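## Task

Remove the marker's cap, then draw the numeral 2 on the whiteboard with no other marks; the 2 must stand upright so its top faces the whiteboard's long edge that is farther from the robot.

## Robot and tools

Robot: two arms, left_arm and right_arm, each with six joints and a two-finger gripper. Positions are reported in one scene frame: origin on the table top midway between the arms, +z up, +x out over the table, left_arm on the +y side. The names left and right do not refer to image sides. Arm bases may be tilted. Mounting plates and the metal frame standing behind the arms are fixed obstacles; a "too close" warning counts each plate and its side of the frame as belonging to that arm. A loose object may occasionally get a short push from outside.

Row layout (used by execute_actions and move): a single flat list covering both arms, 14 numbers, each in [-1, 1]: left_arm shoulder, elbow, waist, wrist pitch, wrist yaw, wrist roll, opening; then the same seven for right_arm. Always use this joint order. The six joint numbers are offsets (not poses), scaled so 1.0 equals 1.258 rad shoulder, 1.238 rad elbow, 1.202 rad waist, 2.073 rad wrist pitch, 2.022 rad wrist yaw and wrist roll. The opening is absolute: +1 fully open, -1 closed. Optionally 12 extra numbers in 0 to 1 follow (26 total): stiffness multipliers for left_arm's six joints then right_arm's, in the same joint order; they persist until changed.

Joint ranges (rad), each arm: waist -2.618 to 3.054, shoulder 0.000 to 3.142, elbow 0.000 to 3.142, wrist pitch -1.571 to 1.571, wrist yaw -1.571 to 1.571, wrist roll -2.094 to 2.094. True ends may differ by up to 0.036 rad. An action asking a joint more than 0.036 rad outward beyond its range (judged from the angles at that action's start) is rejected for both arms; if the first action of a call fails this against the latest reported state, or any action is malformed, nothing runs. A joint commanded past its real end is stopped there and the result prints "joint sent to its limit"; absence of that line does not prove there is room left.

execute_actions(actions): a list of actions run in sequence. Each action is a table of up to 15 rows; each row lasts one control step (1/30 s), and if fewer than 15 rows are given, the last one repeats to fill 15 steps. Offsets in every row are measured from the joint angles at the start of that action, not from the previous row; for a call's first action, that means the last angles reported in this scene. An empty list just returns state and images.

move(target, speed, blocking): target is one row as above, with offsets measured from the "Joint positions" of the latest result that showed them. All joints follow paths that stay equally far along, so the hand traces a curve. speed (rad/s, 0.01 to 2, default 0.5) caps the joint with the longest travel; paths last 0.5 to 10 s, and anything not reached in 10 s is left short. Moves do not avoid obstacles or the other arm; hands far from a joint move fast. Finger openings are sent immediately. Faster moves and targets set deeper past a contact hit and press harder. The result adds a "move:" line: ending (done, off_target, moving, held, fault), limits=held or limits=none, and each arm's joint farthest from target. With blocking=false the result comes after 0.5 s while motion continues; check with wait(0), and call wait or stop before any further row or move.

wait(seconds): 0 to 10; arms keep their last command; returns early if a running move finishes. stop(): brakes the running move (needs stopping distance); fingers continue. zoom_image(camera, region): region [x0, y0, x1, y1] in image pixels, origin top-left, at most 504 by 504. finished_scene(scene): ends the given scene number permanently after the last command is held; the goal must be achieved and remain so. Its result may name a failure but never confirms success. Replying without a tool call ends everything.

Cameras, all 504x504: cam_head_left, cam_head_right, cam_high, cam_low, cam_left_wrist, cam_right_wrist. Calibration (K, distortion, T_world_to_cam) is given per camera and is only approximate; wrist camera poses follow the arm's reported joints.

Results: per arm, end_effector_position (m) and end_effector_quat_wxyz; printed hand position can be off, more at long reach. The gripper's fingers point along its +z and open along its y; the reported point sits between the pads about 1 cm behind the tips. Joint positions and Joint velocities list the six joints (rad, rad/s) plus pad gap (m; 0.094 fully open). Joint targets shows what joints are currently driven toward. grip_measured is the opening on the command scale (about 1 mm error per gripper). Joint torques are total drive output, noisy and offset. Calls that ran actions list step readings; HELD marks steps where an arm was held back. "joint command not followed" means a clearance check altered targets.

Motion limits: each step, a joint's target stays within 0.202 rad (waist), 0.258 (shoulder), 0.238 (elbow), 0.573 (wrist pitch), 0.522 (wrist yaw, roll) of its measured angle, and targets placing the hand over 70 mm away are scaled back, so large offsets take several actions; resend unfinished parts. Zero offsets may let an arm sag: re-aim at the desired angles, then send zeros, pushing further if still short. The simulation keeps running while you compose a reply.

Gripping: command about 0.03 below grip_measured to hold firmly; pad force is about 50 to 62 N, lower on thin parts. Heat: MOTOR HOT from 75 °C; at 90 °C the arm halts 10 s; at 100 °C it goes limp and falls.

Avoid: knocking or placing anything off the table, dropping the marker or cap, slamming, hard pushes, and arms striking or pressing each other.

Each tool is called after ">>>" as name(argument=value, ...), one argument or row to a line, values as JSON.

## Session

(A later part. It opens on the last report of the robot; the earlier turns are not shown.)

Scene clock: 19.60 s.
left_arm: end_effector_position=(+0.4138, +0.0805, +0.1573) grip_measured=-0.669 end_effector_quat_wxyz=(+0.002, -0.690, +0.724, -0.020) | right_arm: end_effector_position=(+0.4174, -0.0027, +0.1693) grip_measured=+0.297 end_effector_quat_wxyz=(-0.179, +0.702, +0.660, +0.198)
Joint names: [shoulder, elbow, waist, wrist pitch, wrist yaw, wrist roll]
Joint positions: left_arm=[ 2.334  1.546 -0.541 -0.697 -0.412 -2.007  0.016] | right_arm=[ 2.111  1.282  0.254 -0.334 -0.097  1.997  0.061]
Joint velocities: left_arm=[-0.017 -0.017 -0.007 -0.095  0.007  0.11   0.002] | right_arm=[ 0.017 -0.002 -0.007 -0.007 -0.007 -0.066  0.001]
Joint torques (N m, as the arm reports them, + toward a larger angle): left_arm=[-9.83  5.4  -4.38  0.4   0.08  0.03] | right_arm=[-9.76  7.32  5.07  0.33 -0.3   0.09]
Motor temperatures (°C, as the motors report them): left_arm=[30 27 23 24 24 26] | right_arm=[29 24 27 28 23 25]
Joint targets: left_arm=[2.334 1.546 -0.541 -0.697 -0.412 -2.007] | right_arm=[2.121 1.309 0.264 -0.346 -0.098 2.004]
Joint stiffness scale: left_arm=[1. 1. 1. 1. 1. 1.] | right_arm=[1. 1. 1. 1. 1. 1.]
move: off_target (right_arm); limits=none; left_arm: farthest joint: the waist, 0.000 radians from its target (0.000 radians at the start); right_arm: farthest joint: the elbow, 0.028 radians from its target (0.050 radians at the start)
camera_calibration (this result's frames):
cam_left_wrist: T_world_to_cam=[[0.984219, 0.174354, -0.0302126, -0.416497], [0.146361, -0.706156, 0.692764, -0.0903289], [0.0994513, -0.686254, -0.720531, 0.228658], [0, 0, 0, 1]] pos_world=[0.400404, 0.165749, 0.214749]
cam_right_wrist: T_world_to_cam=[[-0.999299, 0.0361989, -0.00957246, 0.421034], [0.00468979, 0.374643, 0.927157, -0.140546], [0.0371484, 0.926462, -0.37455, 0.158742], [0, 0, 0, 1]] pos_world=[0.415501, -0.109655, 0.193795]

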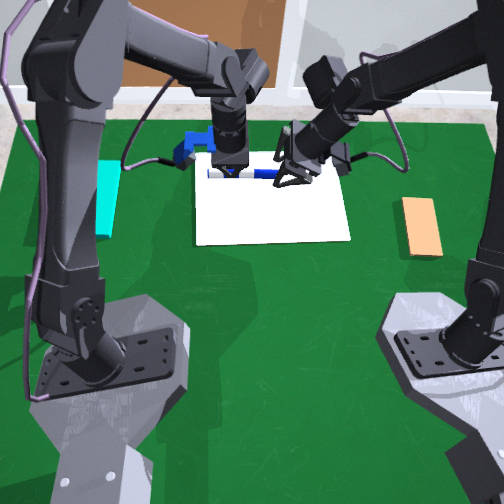

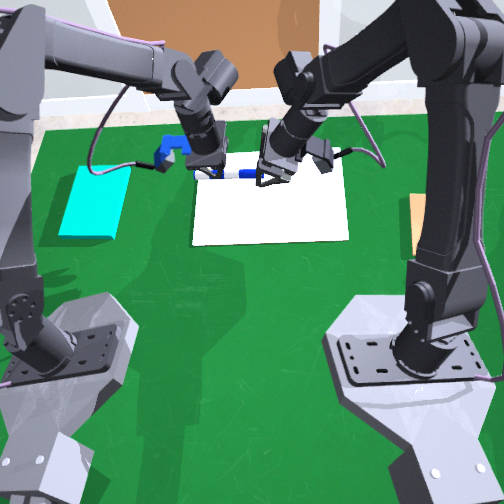

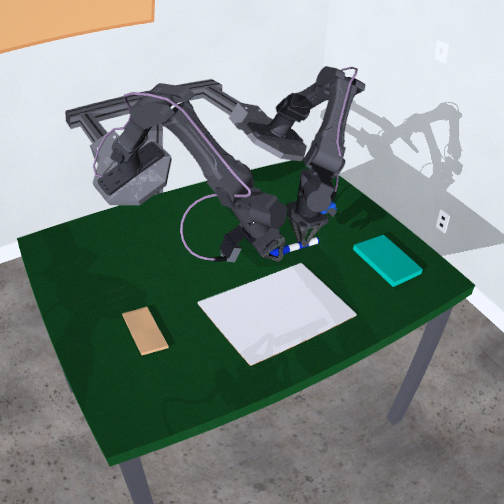

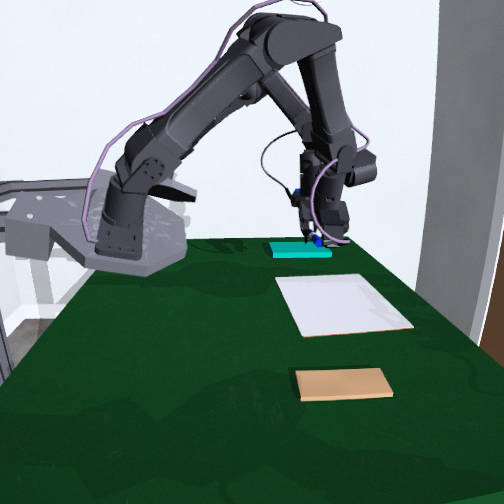

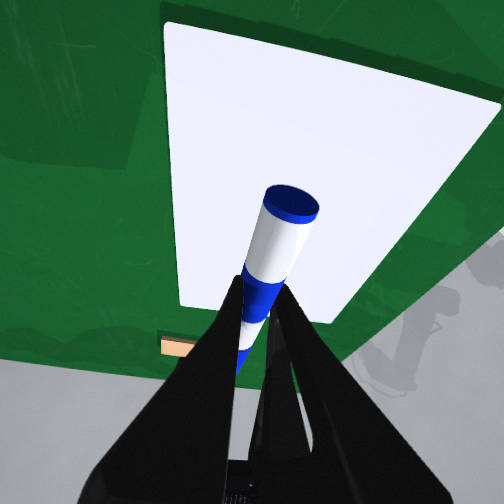

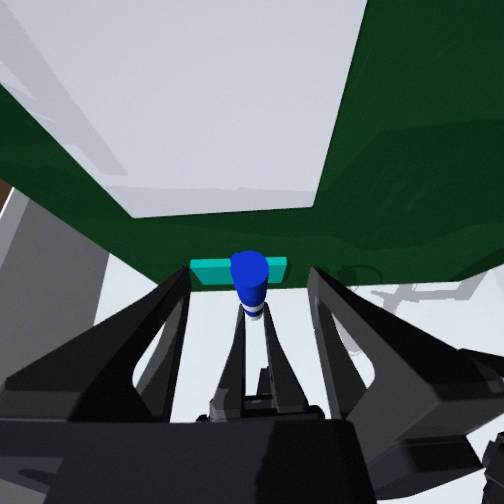

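>>> move(
  target=[0,0,0,0,0,0,-0.76,0.003,0.02,0.008,0,0,0,-0.78],
  speed=0.3,
)

>>> zoom_image(
  camera="cam_head_left",
  region=[190,120,330,220],
)

Scene clock: 20.70 s.
left_arm: end_effector_position=(+0.4139, +0.0804, +0.1573) grip_measured=-0.669 end_effector_quat_wxyz=(+0.003, -0.690, +0.724, -0.020) | right_arm: end_effector_position=(+0.4175, -0.0028, +0.1692) grip_measured=-0.660 end_effector_quat_wxyz=(-0.179, +0.702, +0.660, +0.198)
Joint names: [shoulder, elbow, waist, wrist pitch, wrist yaw, wrist roll]
Joint positions: left_arm=[ 2.334  1.546 -0.541 -0.696 -0.412 -2.007  0.016] | right_arm=[ 2.111  1.282  0.254 -0.334 -0.097  1.997  0.016]
Joint velocities: left_arm=[-0.007 -0.017 -0.002  0.095  0.081  0.022 -0.   ] | right_arm=[ 0.017 -0.012 -0.012 -0.11   0.095 -0.007 -0.   ]
Joint torques (N m, as the arm reports them, + toward a larger angle): left_arm=[-9.81  5.35 -4.44  0.39  0.08  0.04] | right_arm=[-10.25   7.1    4.92   0.47  -0.29   0.02]
Motor temperatures (°C, as the motors report them): left_arm=[30 27 23 24 24 26] | right_arm=[29 24 27 28 23 25]
Joint targets: left_arm=[2.334 1.546 -0.541 -0.697 -0.412 -2.007] | right_arm=[2.115 1.307 0.263 -0.334 -0.097 1.996]
Joint stiffness scale: left_arm=[1. 1. 1. 1. 1. 1.] | right_arm=[1. 1. 1. 1. 1. 1.]
move: off_target (right_arm); limits=none; left_arm: farthest joint: the wrist pitch, 0.001 radians from its target (0.000 radians at the start); right_arm: farthest joint: the elbow, 0.025 radians from its target (0.025 radians at the start)
camera_calibration (this result's frames):
cam_left_wrist: T_world_to_cam=[[0.984183, 0.17465, -0.0296699, -0.416731], [0.146157, -0.705879, 0.69309, -0.0904047], [0.100105, -0.686464, -0.720241, 0.228291], [0, 0, 0, 1]] pos_world=[0.4005, 0.165681, 0.214719]
cam_right_wrist: T_world_to_cam=[[-0.999285, 0.0366069, -0.00950124, 0.421044], [0.00492154, 0.374955, 0.92703, -0.14057], [0.0374982, 0.92632, -0.374867, 0.158687], [0, 0, 0, 1]] pos_world=[0.415484, -0.109701, 0.1938]

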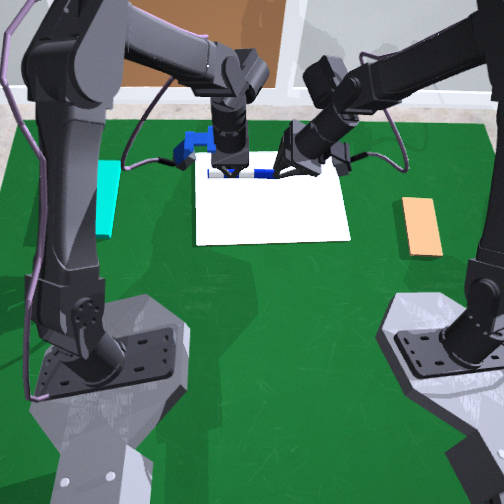

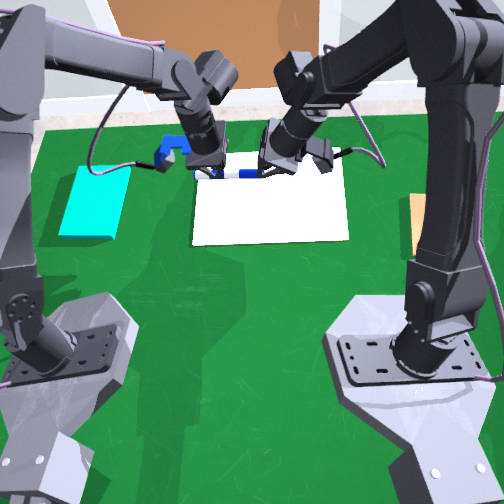

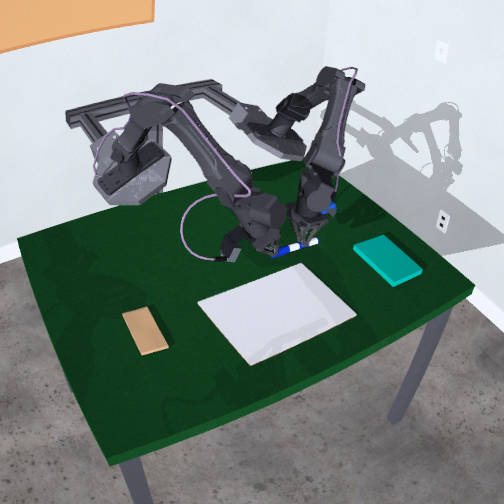

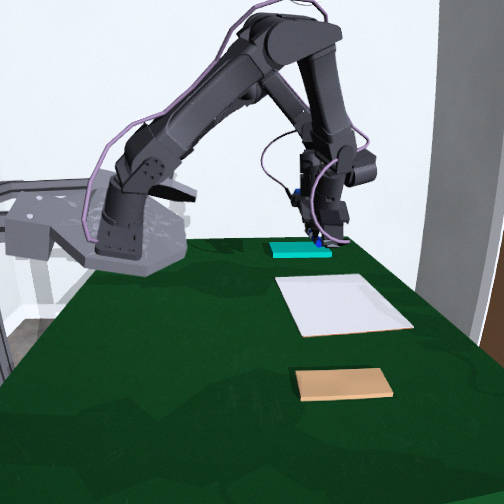

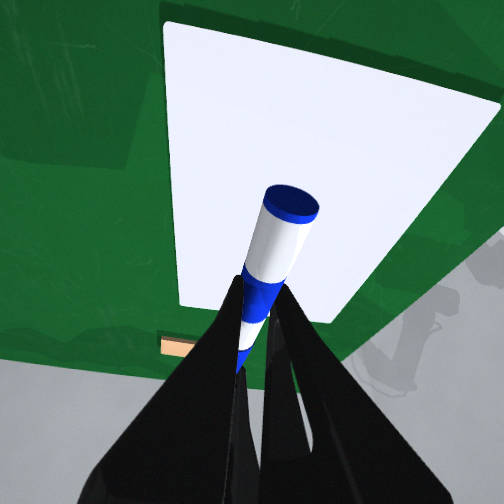

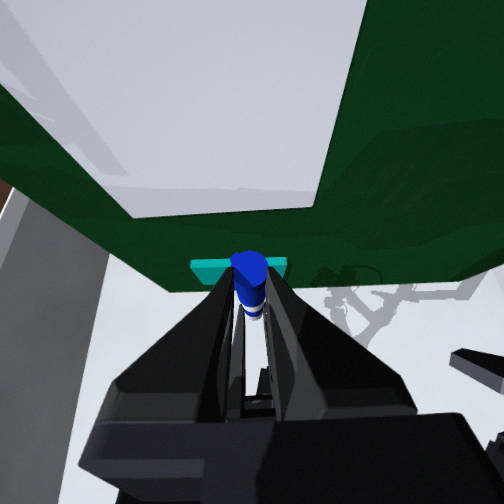

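Region (190, 120, 330, 220) of cam_head_left's 504x504 image, scaled by 3.600, with more detail than that image has; it fills the top 360 rows of this view, and the rest is white.

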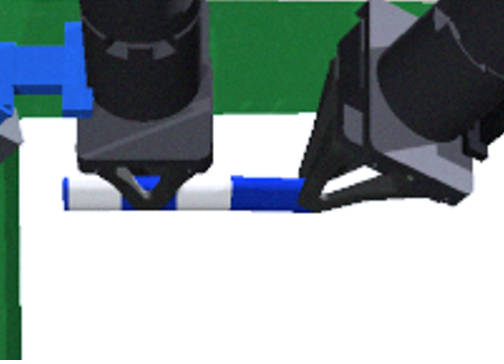

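>>> move(
  target=[0,0,0,0,0,0,-0.76,-0.068,-0.05,-0.087,-0.015,0,-0.025,-0.78],
  speed=0.1,
)

Scene clock: 22.57 s.
left_arm: end_effector_position=(+0.4171, +0.0594, +0.1605) grip_measured=-0.669 end_effector_quat_wxyz=(-0.025, -0.691, +0.720, -0.056) | right_arm: end_effector_position=(+0.4213, -0.0283, +0.1704) grip_measured=-0.660 end_effector_quat_wxyz=(-0.197, +0.705, +0.647, +0.212)
Joint names: [shoulder, elbow, waist, wrist pitch, wrist yaw, wrist roll]
Joint positions: left_arm=[ 2.334  1.546 -0.552 -0.646 -0.339 -2.007  0.016] | right_arm=[ 2.064  1.239  0.175 -0.33  -0.17   1.95   0.016]
Joint velocities: left_arm=[-0.012  0.022 -0.007 -0.007 -0.037  0.007 -0.002] | right_arm=[ 0.002 -0.012  0.002 -0.051 -0.022 -0.007  0.   ]
Joint torques (N m, as the arm reports them, + toward a larger angle): left_arm=[-9.89  5.51 -3.53 -0.09 -0.69  0.03] | right_arm=[-13.59   3.36   1.31   0.08   0.56  -0.02]
Motor temperatures (°C, as the motors report them): left_arm=[30 27 23 24 24 26] | right_arm=[29 24 27 28 23 25]
Joint targets: left_arm=[2.334 1.546 -0.541 -0.697 -0.412 -2.007] | right_arm=[2.026 1.220 0.149 -0.365 -0.097 1.947]
Joint stiffness scale: left_arm=[1. 1. 1. 1. 1. 1.] | right_arm=[1. 1. 1. 1. 1. 1.]
move: off_target (left_arm, right_arm); limits=none; left_arm: farthest joint: the wrist yaw, 0.073 radians from its target (0.000 radians at the start); right_arm: farthest joint: the wrist yaw, 0.073 radians from its target (0.000 radians at the start)
camera_calibration (this result's frames):
cam_left_wrist: T_world_to_cam=[[0.983368, 0.178145, -0.0353713, -0.415003], [0.143076, -0.639874, 0.755044, -0.120524], [0.111874, -0.747547, -0.65472, 0.204041], [0, 0, 0, 1]] pos_world=[0.402518, 0.14934, 0.209912]
cam_right_wrist: T_world_to_cam=[[-0.998442, 0.0557625, 0.00213341, 0.423985], [0.0205324, 0.331552, 0.943214, -0.142651], [0.0518886, 0.941788, -0.33218, 0.169716], [0, 0, 0, 1]] pos_world=[0.417447, -0.136183, 0.190022]

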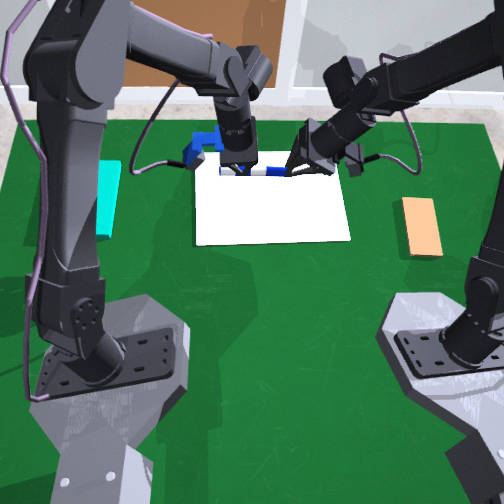

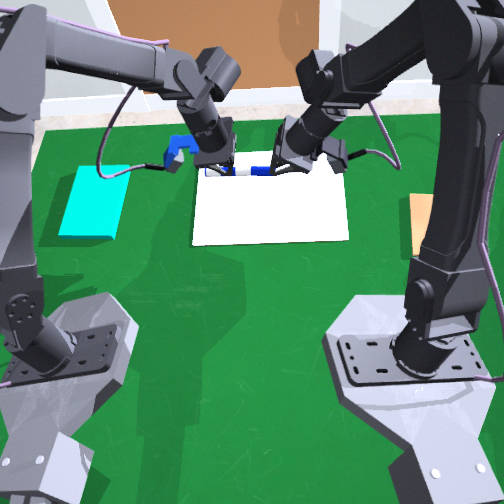

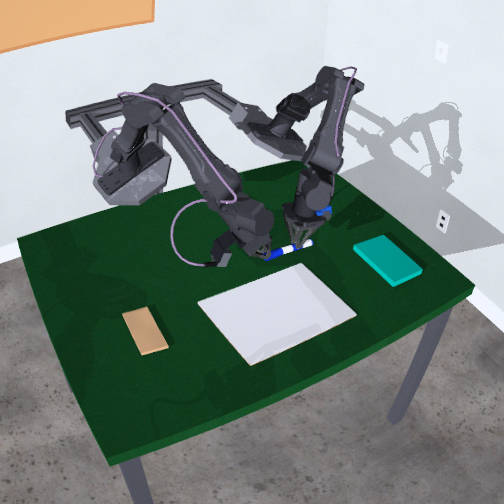

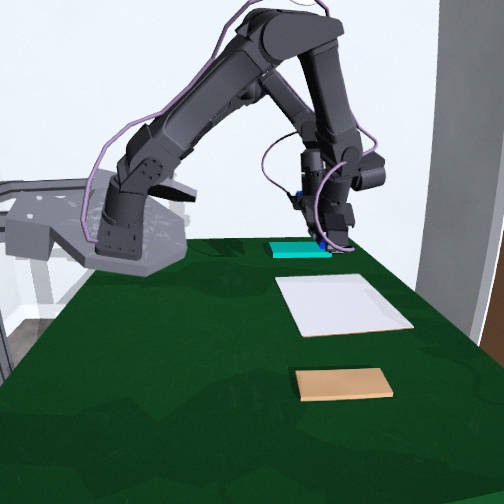

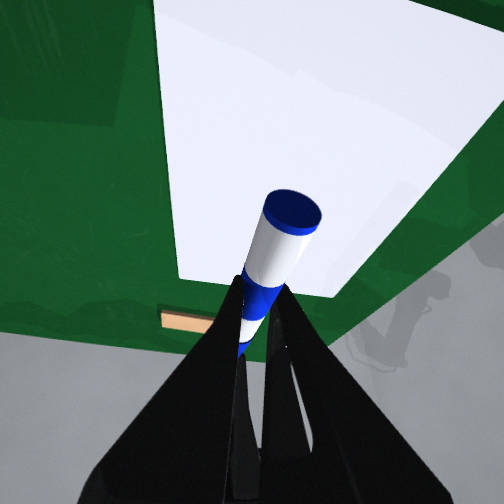

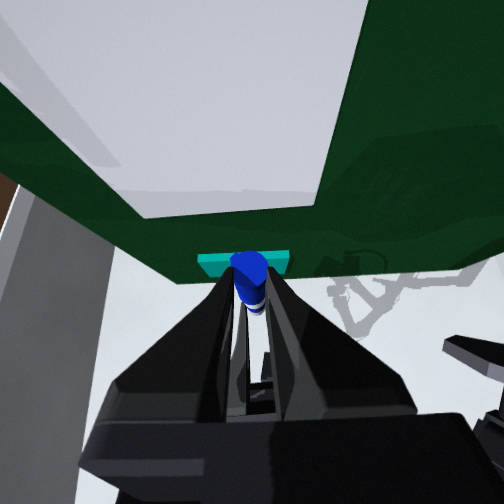

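>>> move(
  target=[0,0,0.06,-0.055,-0.08,0,-0.78,-0.035,-0.02,-0.07,-0.02,0.084,0,-0.8],
  speed=0.1,
)

Scene clock: 24.97 s.
left_arm: end_effector_position=(+0.4175, +0.1225, +0.1467) grip_measured=-0.670 end_effector_quat_wxyz=(-0.030, +0.703, -0.710, -0.026) | right_arm: end_effector_position=(+0.4330, -0.0885, +0.1425) grip_measured=-0.660 end_effector_quat_wxyz=(-0.125, +0.752, +0.629, +0.153)
Joint names: [shoulder, elbow, waist, wrist pitch, wrist yaw, wrist roll]
Joint positions: left_arm=[ 2.334  1.546 -0.477 -0.743 -0.49  -2.007  0.016] | right_arm=[ 2.064  1.239  0.09  -0.358 -0.008  1.95   0.016]
Joint velocities: left_arm=[-0.007 -0.007 -0.002  0.022  0.037  0.007 -0.001] | right_arm=[-0.017 -0.007 -0.012  0.037 -0.007 -0.037 -0.   ]
Joint torques (N m, as the arm reports them, + toward a larger angle): left_arm=[-9.84  5.22 -4.62  0.06 -0.13  0.03] | right_arm=[-14.16   2.63   3.67   0.2   -0.11   0.02]
Motor temperatures (°C, as the motors report them): left_arm=[31 27 23 24 24 26] | right_arm=[30 24 27 28 23 25]
Joint targets: left_arm=[2.334 1.546 -0.479 -0.759 -0.501 -2.007] | right_arm=[2.020 1.214 0.091 -0.371 -0.000 1.950]
Joint stiffness scale: left_arm=[1. 1. 1. 1. 1. 1.] | right_arm=[1. 1. 1. 1. 1. 1.]
move: off_target (right_arm); limits=none; left_arm: farthest joint: the wrist pitch, 0.017 radians from its target (0.114 radians at the start); right_arm: farthest joint: the shoulder, 0.044 radians from its target (0.044 radians at the start)
camera_calibration (this result's frames):
cam_left_wrist: T_world_to_cam=[[0.975555, 0.217141, -0.0337986, -0.428863], [0.191871, -0.76665, 0.612726, -0.0537037], [0.107136, -0.604233, -0.789573, 0.246366], [0, 0, 0, 1]] pos_world=[0.402289, 0.200814, 0.212935]
cam_right_wrist: T_world_to_cam=[[-0.988531, 0.15101, -0.00115371, 0.443753], [0.0750426, 0.497838, 0.864017, -0.0942152], [0.13105, 0.854022, -0.503461, 0.198889], [0, 0, 0, 1]] pos_world=[0.41967, -0.189963, 0.182048]

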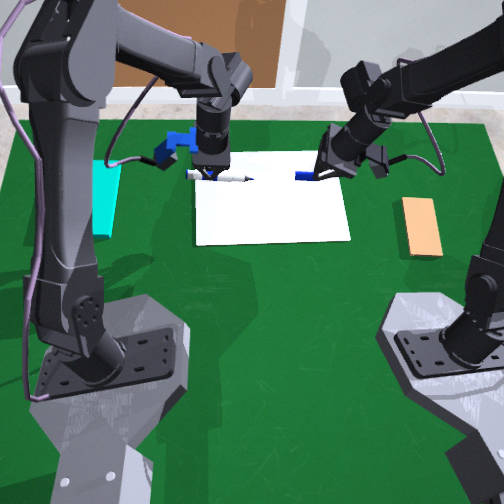

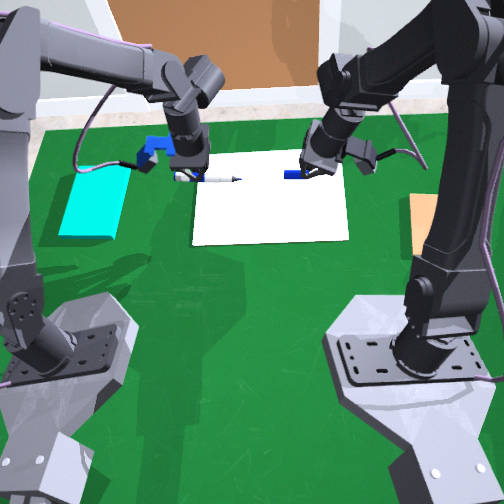

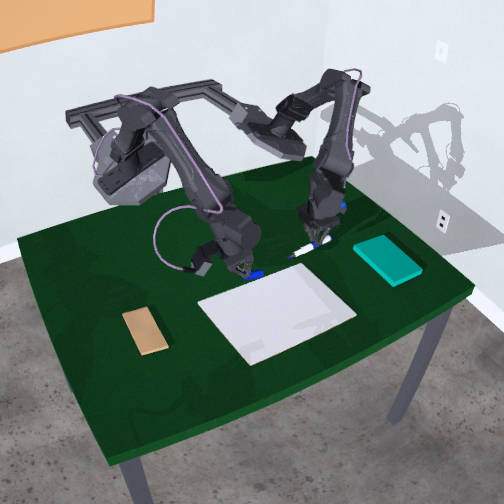

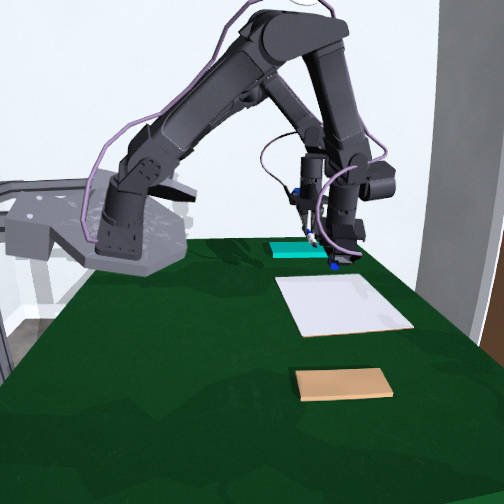

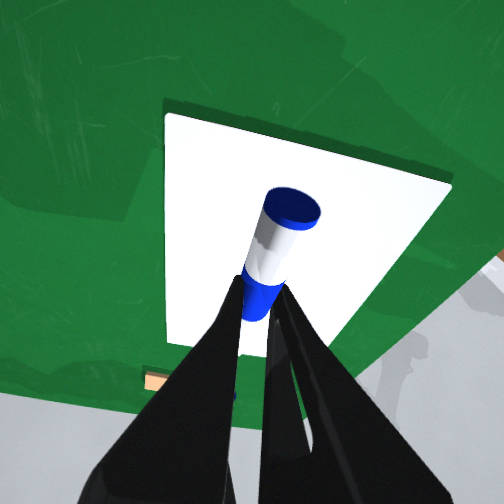

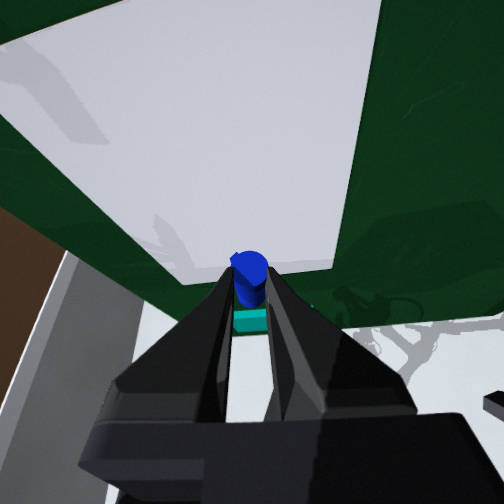

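>>> move(
  target=[0,-0.376,0.189,0.75,0.242,0.993,-0.78,-0.3,0,-0.42,0,0,0,-0.8],
  speed=0.9,
)

Scene clock: 31.20 s.
left_arm: end_effector_position=(+0.5553, +0.1211, +0.1591) grip_measured=-0.670 end_effector_quat_wxyz=(+0.439, -0.016, +0.873, -0.209) | right_arm: end_effector_position=(+0.4931, -0.3491, +0.2098) grip_measured=-0.660 end_effector_quat_wxyz=(+0.041, +0.884, +0.418, +0.203)
Joint names: [shoulder, elbow, waist, wrist pitch, wrist yaw, wrist roll]
Joint positions: left_arm=[ 2.334  1.097 -0.248  0.806 -0.012 -0.008  0.016] | right_arm=[ 1.721  1.239 -0.413 -0.358 -0.009  1.95   0.016]
Joint velocities: left_arm=[ 0.017 -0.012  0.002  0.066 -0.051 -0.022  0.001] | right_arm=[ 0.002  0.012  0.017  0.007  0.051 -0.037  0.   ]
Joint torques (N m, as the arm reports them, + toward a larger angle): left_arm=[-9.58  3.25 -4.09  1.83  0.41  0.16] | right_arm=[-13.29   6.08   1.57   0.69  -0.11   0.02]
Motor temperatures (°C, as the motors report them): left_arm=[31 27 23 24 24 26] | right_arm=[32 24 27 28 23 25]
Joint targets: left_arm=[2.334 1.081 -0.250 0.812 -0.001 0.001] | right_arm=[1.687 1.239 -0.414 -0.358 -0.008 1.950]
Joint stiffness scale: left_arm=[1. 1. 1. 1. 1. 1.] | right_arm=[1. 1. 1. 1. 1. 1.]
move: off_target (right_arm); limits=none; left_arm: farthest joint: the elbow, 0.017 radians from its target (0.466 radians at the start); right_arm: farthest joint: the shoulder, 0.034 radians from its target (0.378 radians at the start)
camera_calibration (this result's frames):
cam_left_wrist: T_world_to_cam=[[0.0287704, -0.860385, 0.508832, 0.00726173], [-0.988284, -0.100817, -0.114592, 0.601551], [0.149892, -0.499574, -0.853205, 0.214241], [0, 0, 0, 1]] pos_world=[0.562181, 0.173923, 0.248029]
cam_right_wrist: T_world_to_cam=[[-0.742911, 0.626327, -0.236214, 0.636733], [0.209068, 0.55233, 0.806983, -0.0621971], [0.635904, 0.550132, -0.541277, 0.100356], [0, 0, 0, 1]] pos_world=[0.422223, -0.419659, 0.254918]

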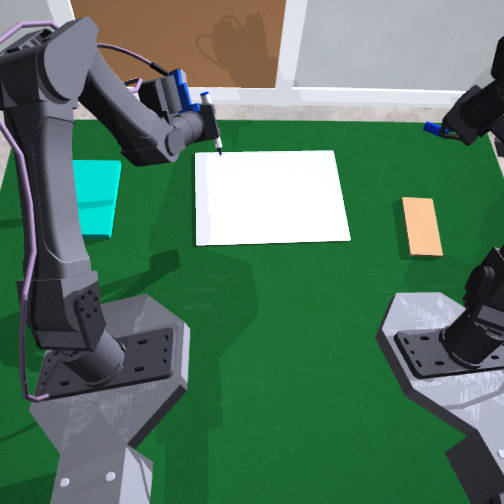

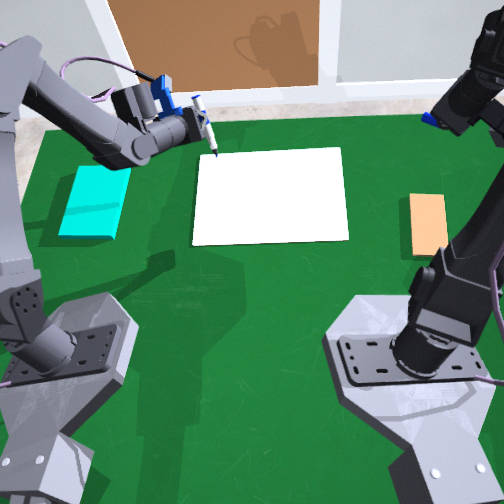

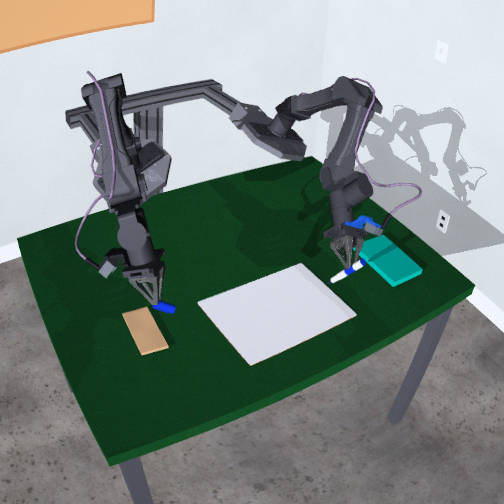

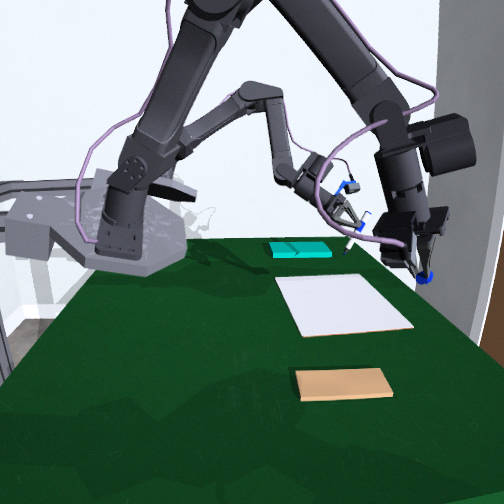

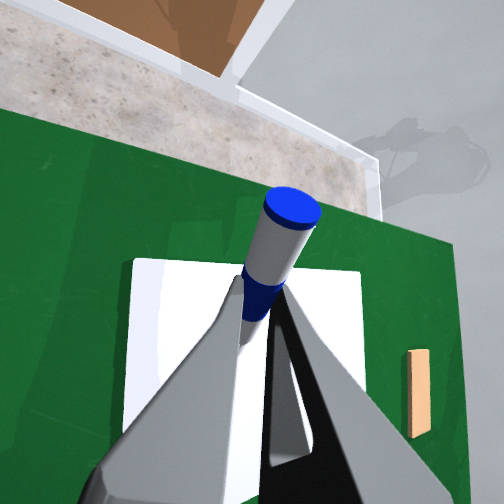

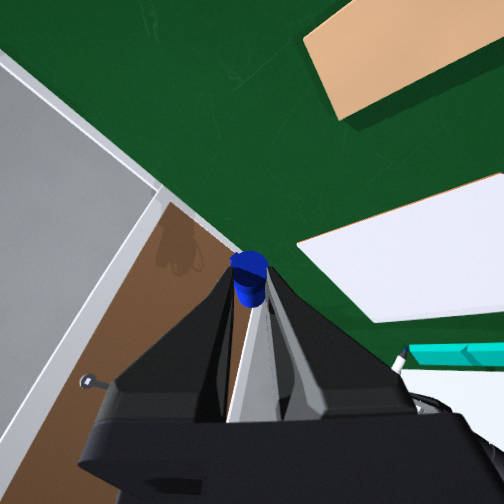

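>>> move(
  target=[0.2035,-0.02,0,0.13,0,0,-0.78,0,0,0,0,0,0,-0.8],
  speed=0.5,
)

>>> zoom_image(
  camera="cam_low",
  region=[290,210,410,310],
)

Scene clock: 32.80 s.
left_arm: end_effector_position=(+0.5178, +0.0982, +0.0876) grip_measured=-0.670 end_effector_quat_wxyz=(+0.438, -0.015, +0.874, -0.209) | right_arm: end_effector_position=(+0.4931, -0.3491, +0.2098) grip_measured=-0.660 end_effector_quat_wxyz=(+0.041, +0.884, +0.418, +0.203)
Joint names: [shoulder, elbow, waist, wrist pitch, wrist yaw, wrist roll]
Joint positions: left_arm=[ 2.589  1.084 -0.248  1.069 -0.012 -0.008  0.016] | right_arm=[ 1.721  1.239 -0.413 -0.358 -0.009  1.95   0.016]
Joint velocities: left_arm=[ 0.002 -0.027 -0.012 -0.066  0.022 -0.007  0.001] | right_arm=[-0.002 -0.002 -0.007 -0.081 -0.007  0.007 -0.   ]
Joint torques (N m, as the arm reports them, + toward a larger angle): left_arm=[-9.22  2.28 -3.99  1.8   0.31  0.04] | right_arm=[-10.45   6.07   1.69   0.67  -0.12   0.03]
Motor temperatures (°C, as the motors report them): left_arm=[31 27 23 25 24 26] | right_arm=[32 24 27 28 23 25]
Joint targets: left_arm=[2.590 1.072 -0.248 1.076 -0.012 -0.008] | right_arm=[1.721 1.239 -0.413 -0.358 -0.009 1.950]
Joint stiffness scale: left_arm=[1. 1. 1. 1. 1. 1.] | right_arm=[1. 1. 1. 1. 1. 1.]
move: done; limits=none; left_arm: farthest joint: the elbow, 0.012 radians from its target (0.025 radians at the start); right_arm: farthest joint: the waist, 0.000 radians from its target (0.000 radians at the start)
camera_calibration (this result's frames):
cam_left_wrist: T_world_to_cam=[[0.0285683, -0.860993, 0.507813, 0.0252948], [-0.988903, -0.0984372, -0.111266, 0.553799], [0.145787, -0.499, -0.854251, 0.149539], [0, 0, 0, 1]] pos_world=[0.52513, 0.150913, 0.176518]
cam_right_wrist: T_world_to_cam=[[-0.742911, 0.626327, -0.236214, 0.636733], [0.209068, 0.55233, 0.806983, -0.0621971], [0.635904, 0.550132, -0.541277, 0.100356], [0, 0, 0, 1]] pos_world=[0.422223, -0.419659, 0.254918]

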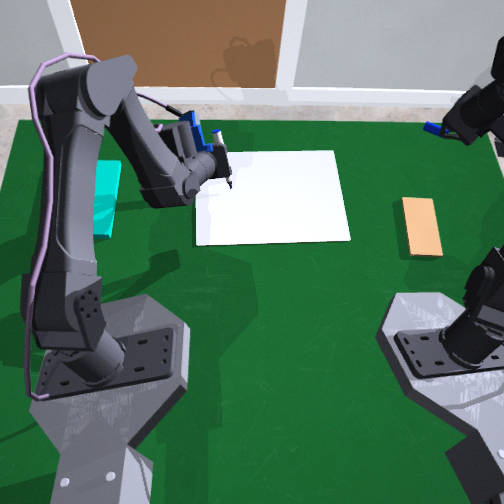

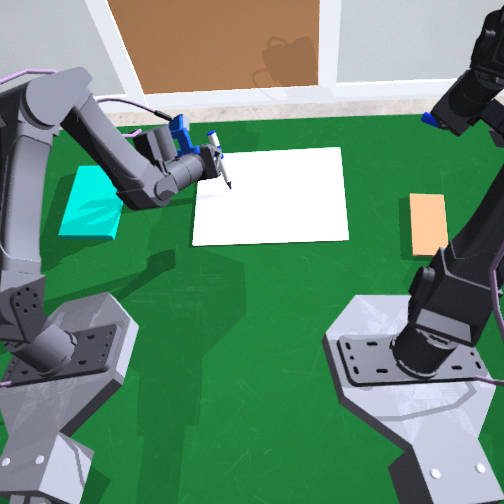

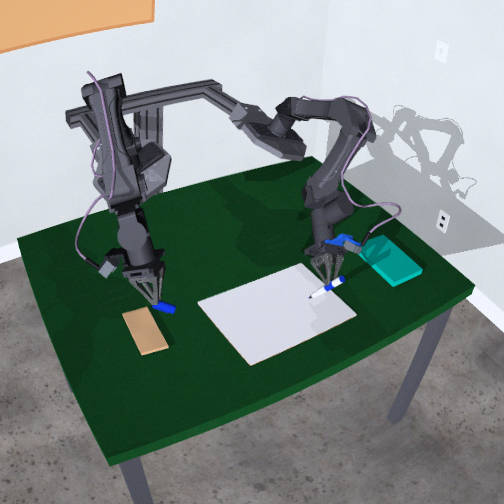

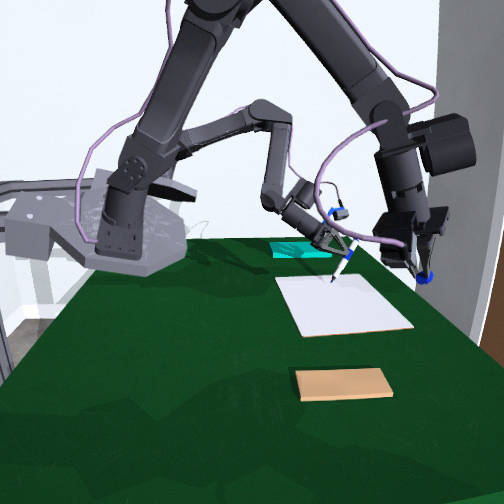

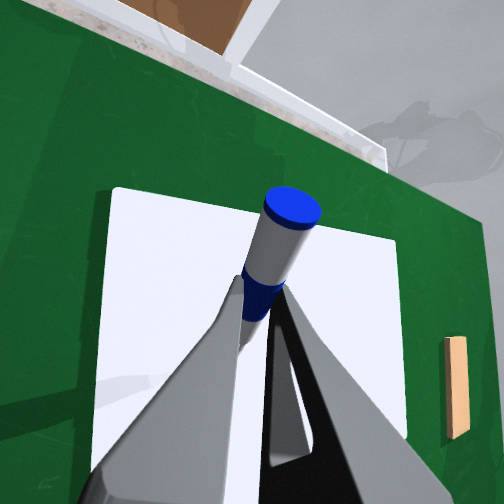

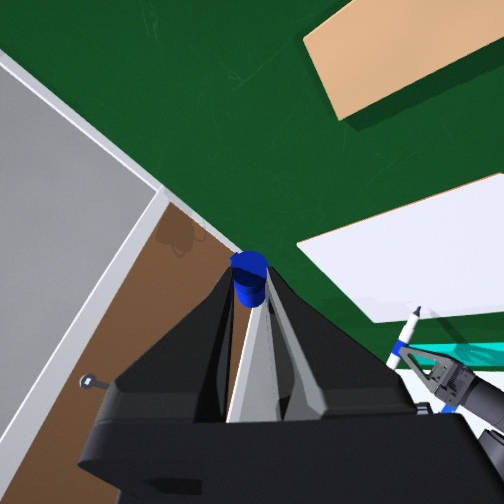

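Region (290, 210, 410, 310) of cam_low's 504x504 image, scaled by 4.200, with more detail than that image has.

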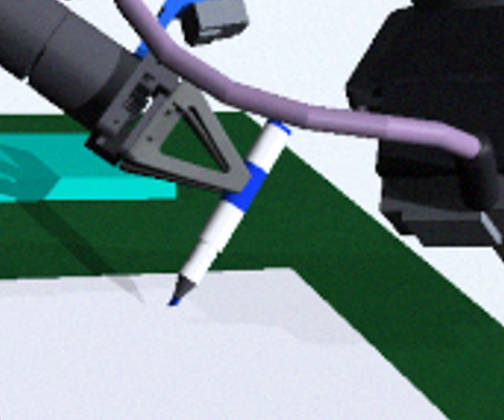

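>>> move(
  target=[0.03,0,0,0.018,0,0,-0.78,0,0,0,0,0,0,-0.8],
  speed=0.15,
)

>>> zoom_image(
  camera="cam_low",
  region=[310,250,370,300],
)

Scene clock: 34.03 s.
left_arm: end_effector_position=(+0.5135, +0.0963, +0.0809) grip_measured=-0.670 end_effector_quat_wxyz=(+0.439, -0.016, +0.874, -0.209) | right_arm: end_effector_position=(+0.4931, -0.3491, +0.2098) grip_measured=-0.660 end_effector_quat_wxyz=(+0.041, +0.884, +0.418, +0.203)
Joint names: [shoulder, elbow, waist, wrist pitch, wrist yaw, wrist roll]
Joint positions: left_arm=[ 2.617  1.084 -0.248  1.101 -0.012 -0.008  0.016] | right_arm=[ 1.721  1.239 -0.413 -0.358 -0.009  1.95   0.016]
Joint velocities: left_arm=[-0.022 -0.002  0.002  0.037  0.022  0.007 -0.   ] | right_arm=[ 0.002 -0.012 -0.012 -0.037 -0.022 -0.066 -0.   ]
Joint torques (N m, as the arm reports them, + toward a larger angle): left_arm=[-8.59  2.91 -3.98  1.87  0.3   0.04] | right_arm=[-10.42   6.08   1.75   0.68  -0.11   0.02]
Motor temperatures (°C, as the motors report them): left_arm=[31 27 23 25 24 26] | right_arm=[32 24 27 28 23 25]
Joint targets: left_arm=[2.626 1.084 -0.248 1.107 -0.012 -0.008] | right_arm=[1.721 1.239 -0.413 -0.358 -0.009 1.950]
Joint stiffness scale: left_arm=[1. 1. 1. 1. 1. 1.] | right_arm=[1. 1. 1. 1. 1. 1.]
move: done; limits=none; left_arm: farthest joint: the shoulder, 0.010 radians from its target (0.038 radians at the start); right_arm: farthest joint: the waist, 0.000 radians from its target (0.000 radians at the start)
camera_calibration (this result's frames):
cam_left_wrist: T_world_to_cam=[[0.0284441, -0.860808, 0.508135, 0.0272002], [-0.988456, -0.0999008, -0.113906, 0.548682], [0.148814, -0.499029, -0.853712, 0.141918], [0, 0, 0, 1]] pos_world=[0.520455, 0.149049, 0.169834]
cam_right_wrist: T_world_to_cam=[[-0.742911, 0.626327, -0.236214, 0.636733], [0.209068, 0.55233, 0.806983, -0.0621971], [0.635904, 0.550132, -0.541277, 0.100356], [0, 0, 0, 1]] pos_world=[0.422223, -0.419659, 0.254918]

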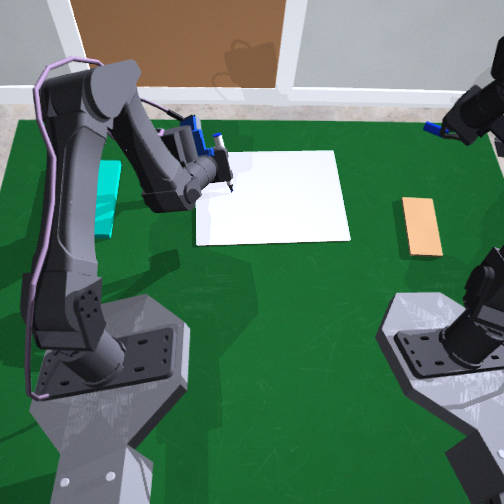

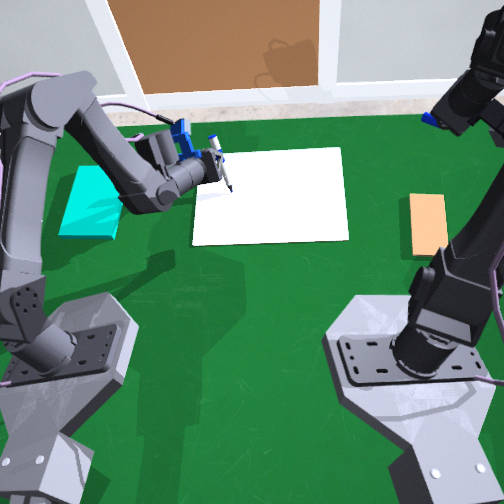

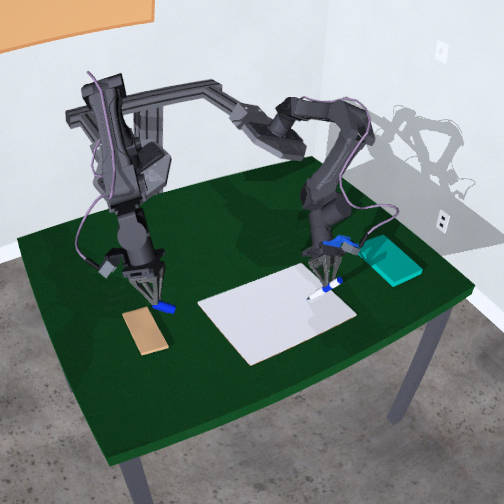

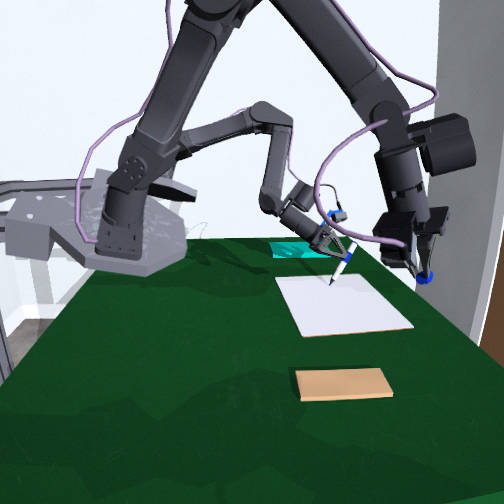

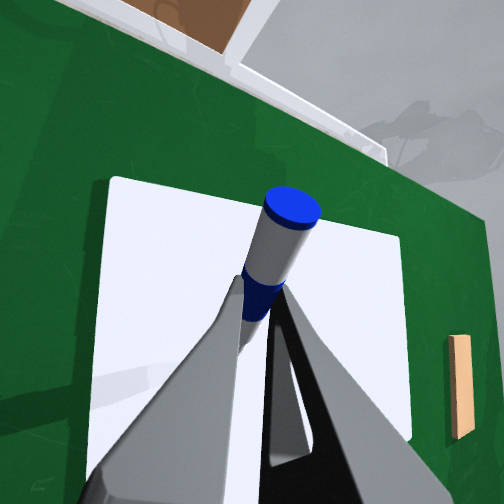

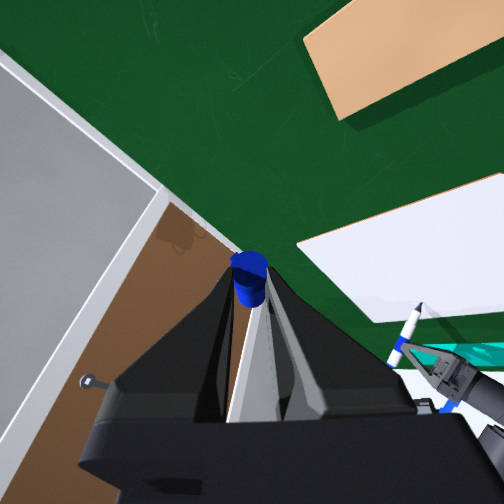

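Region (310, 250, 370, 300) of cam_low's 504x504 image, scaled by 8.400, with more detail than that image has.

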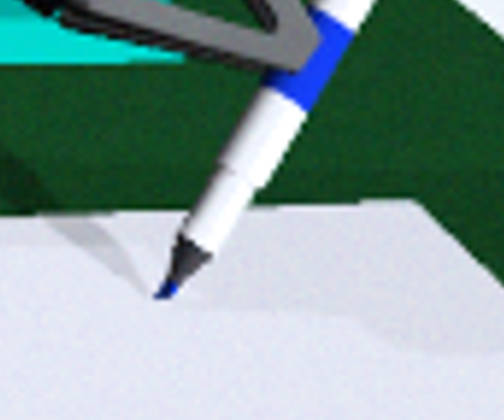

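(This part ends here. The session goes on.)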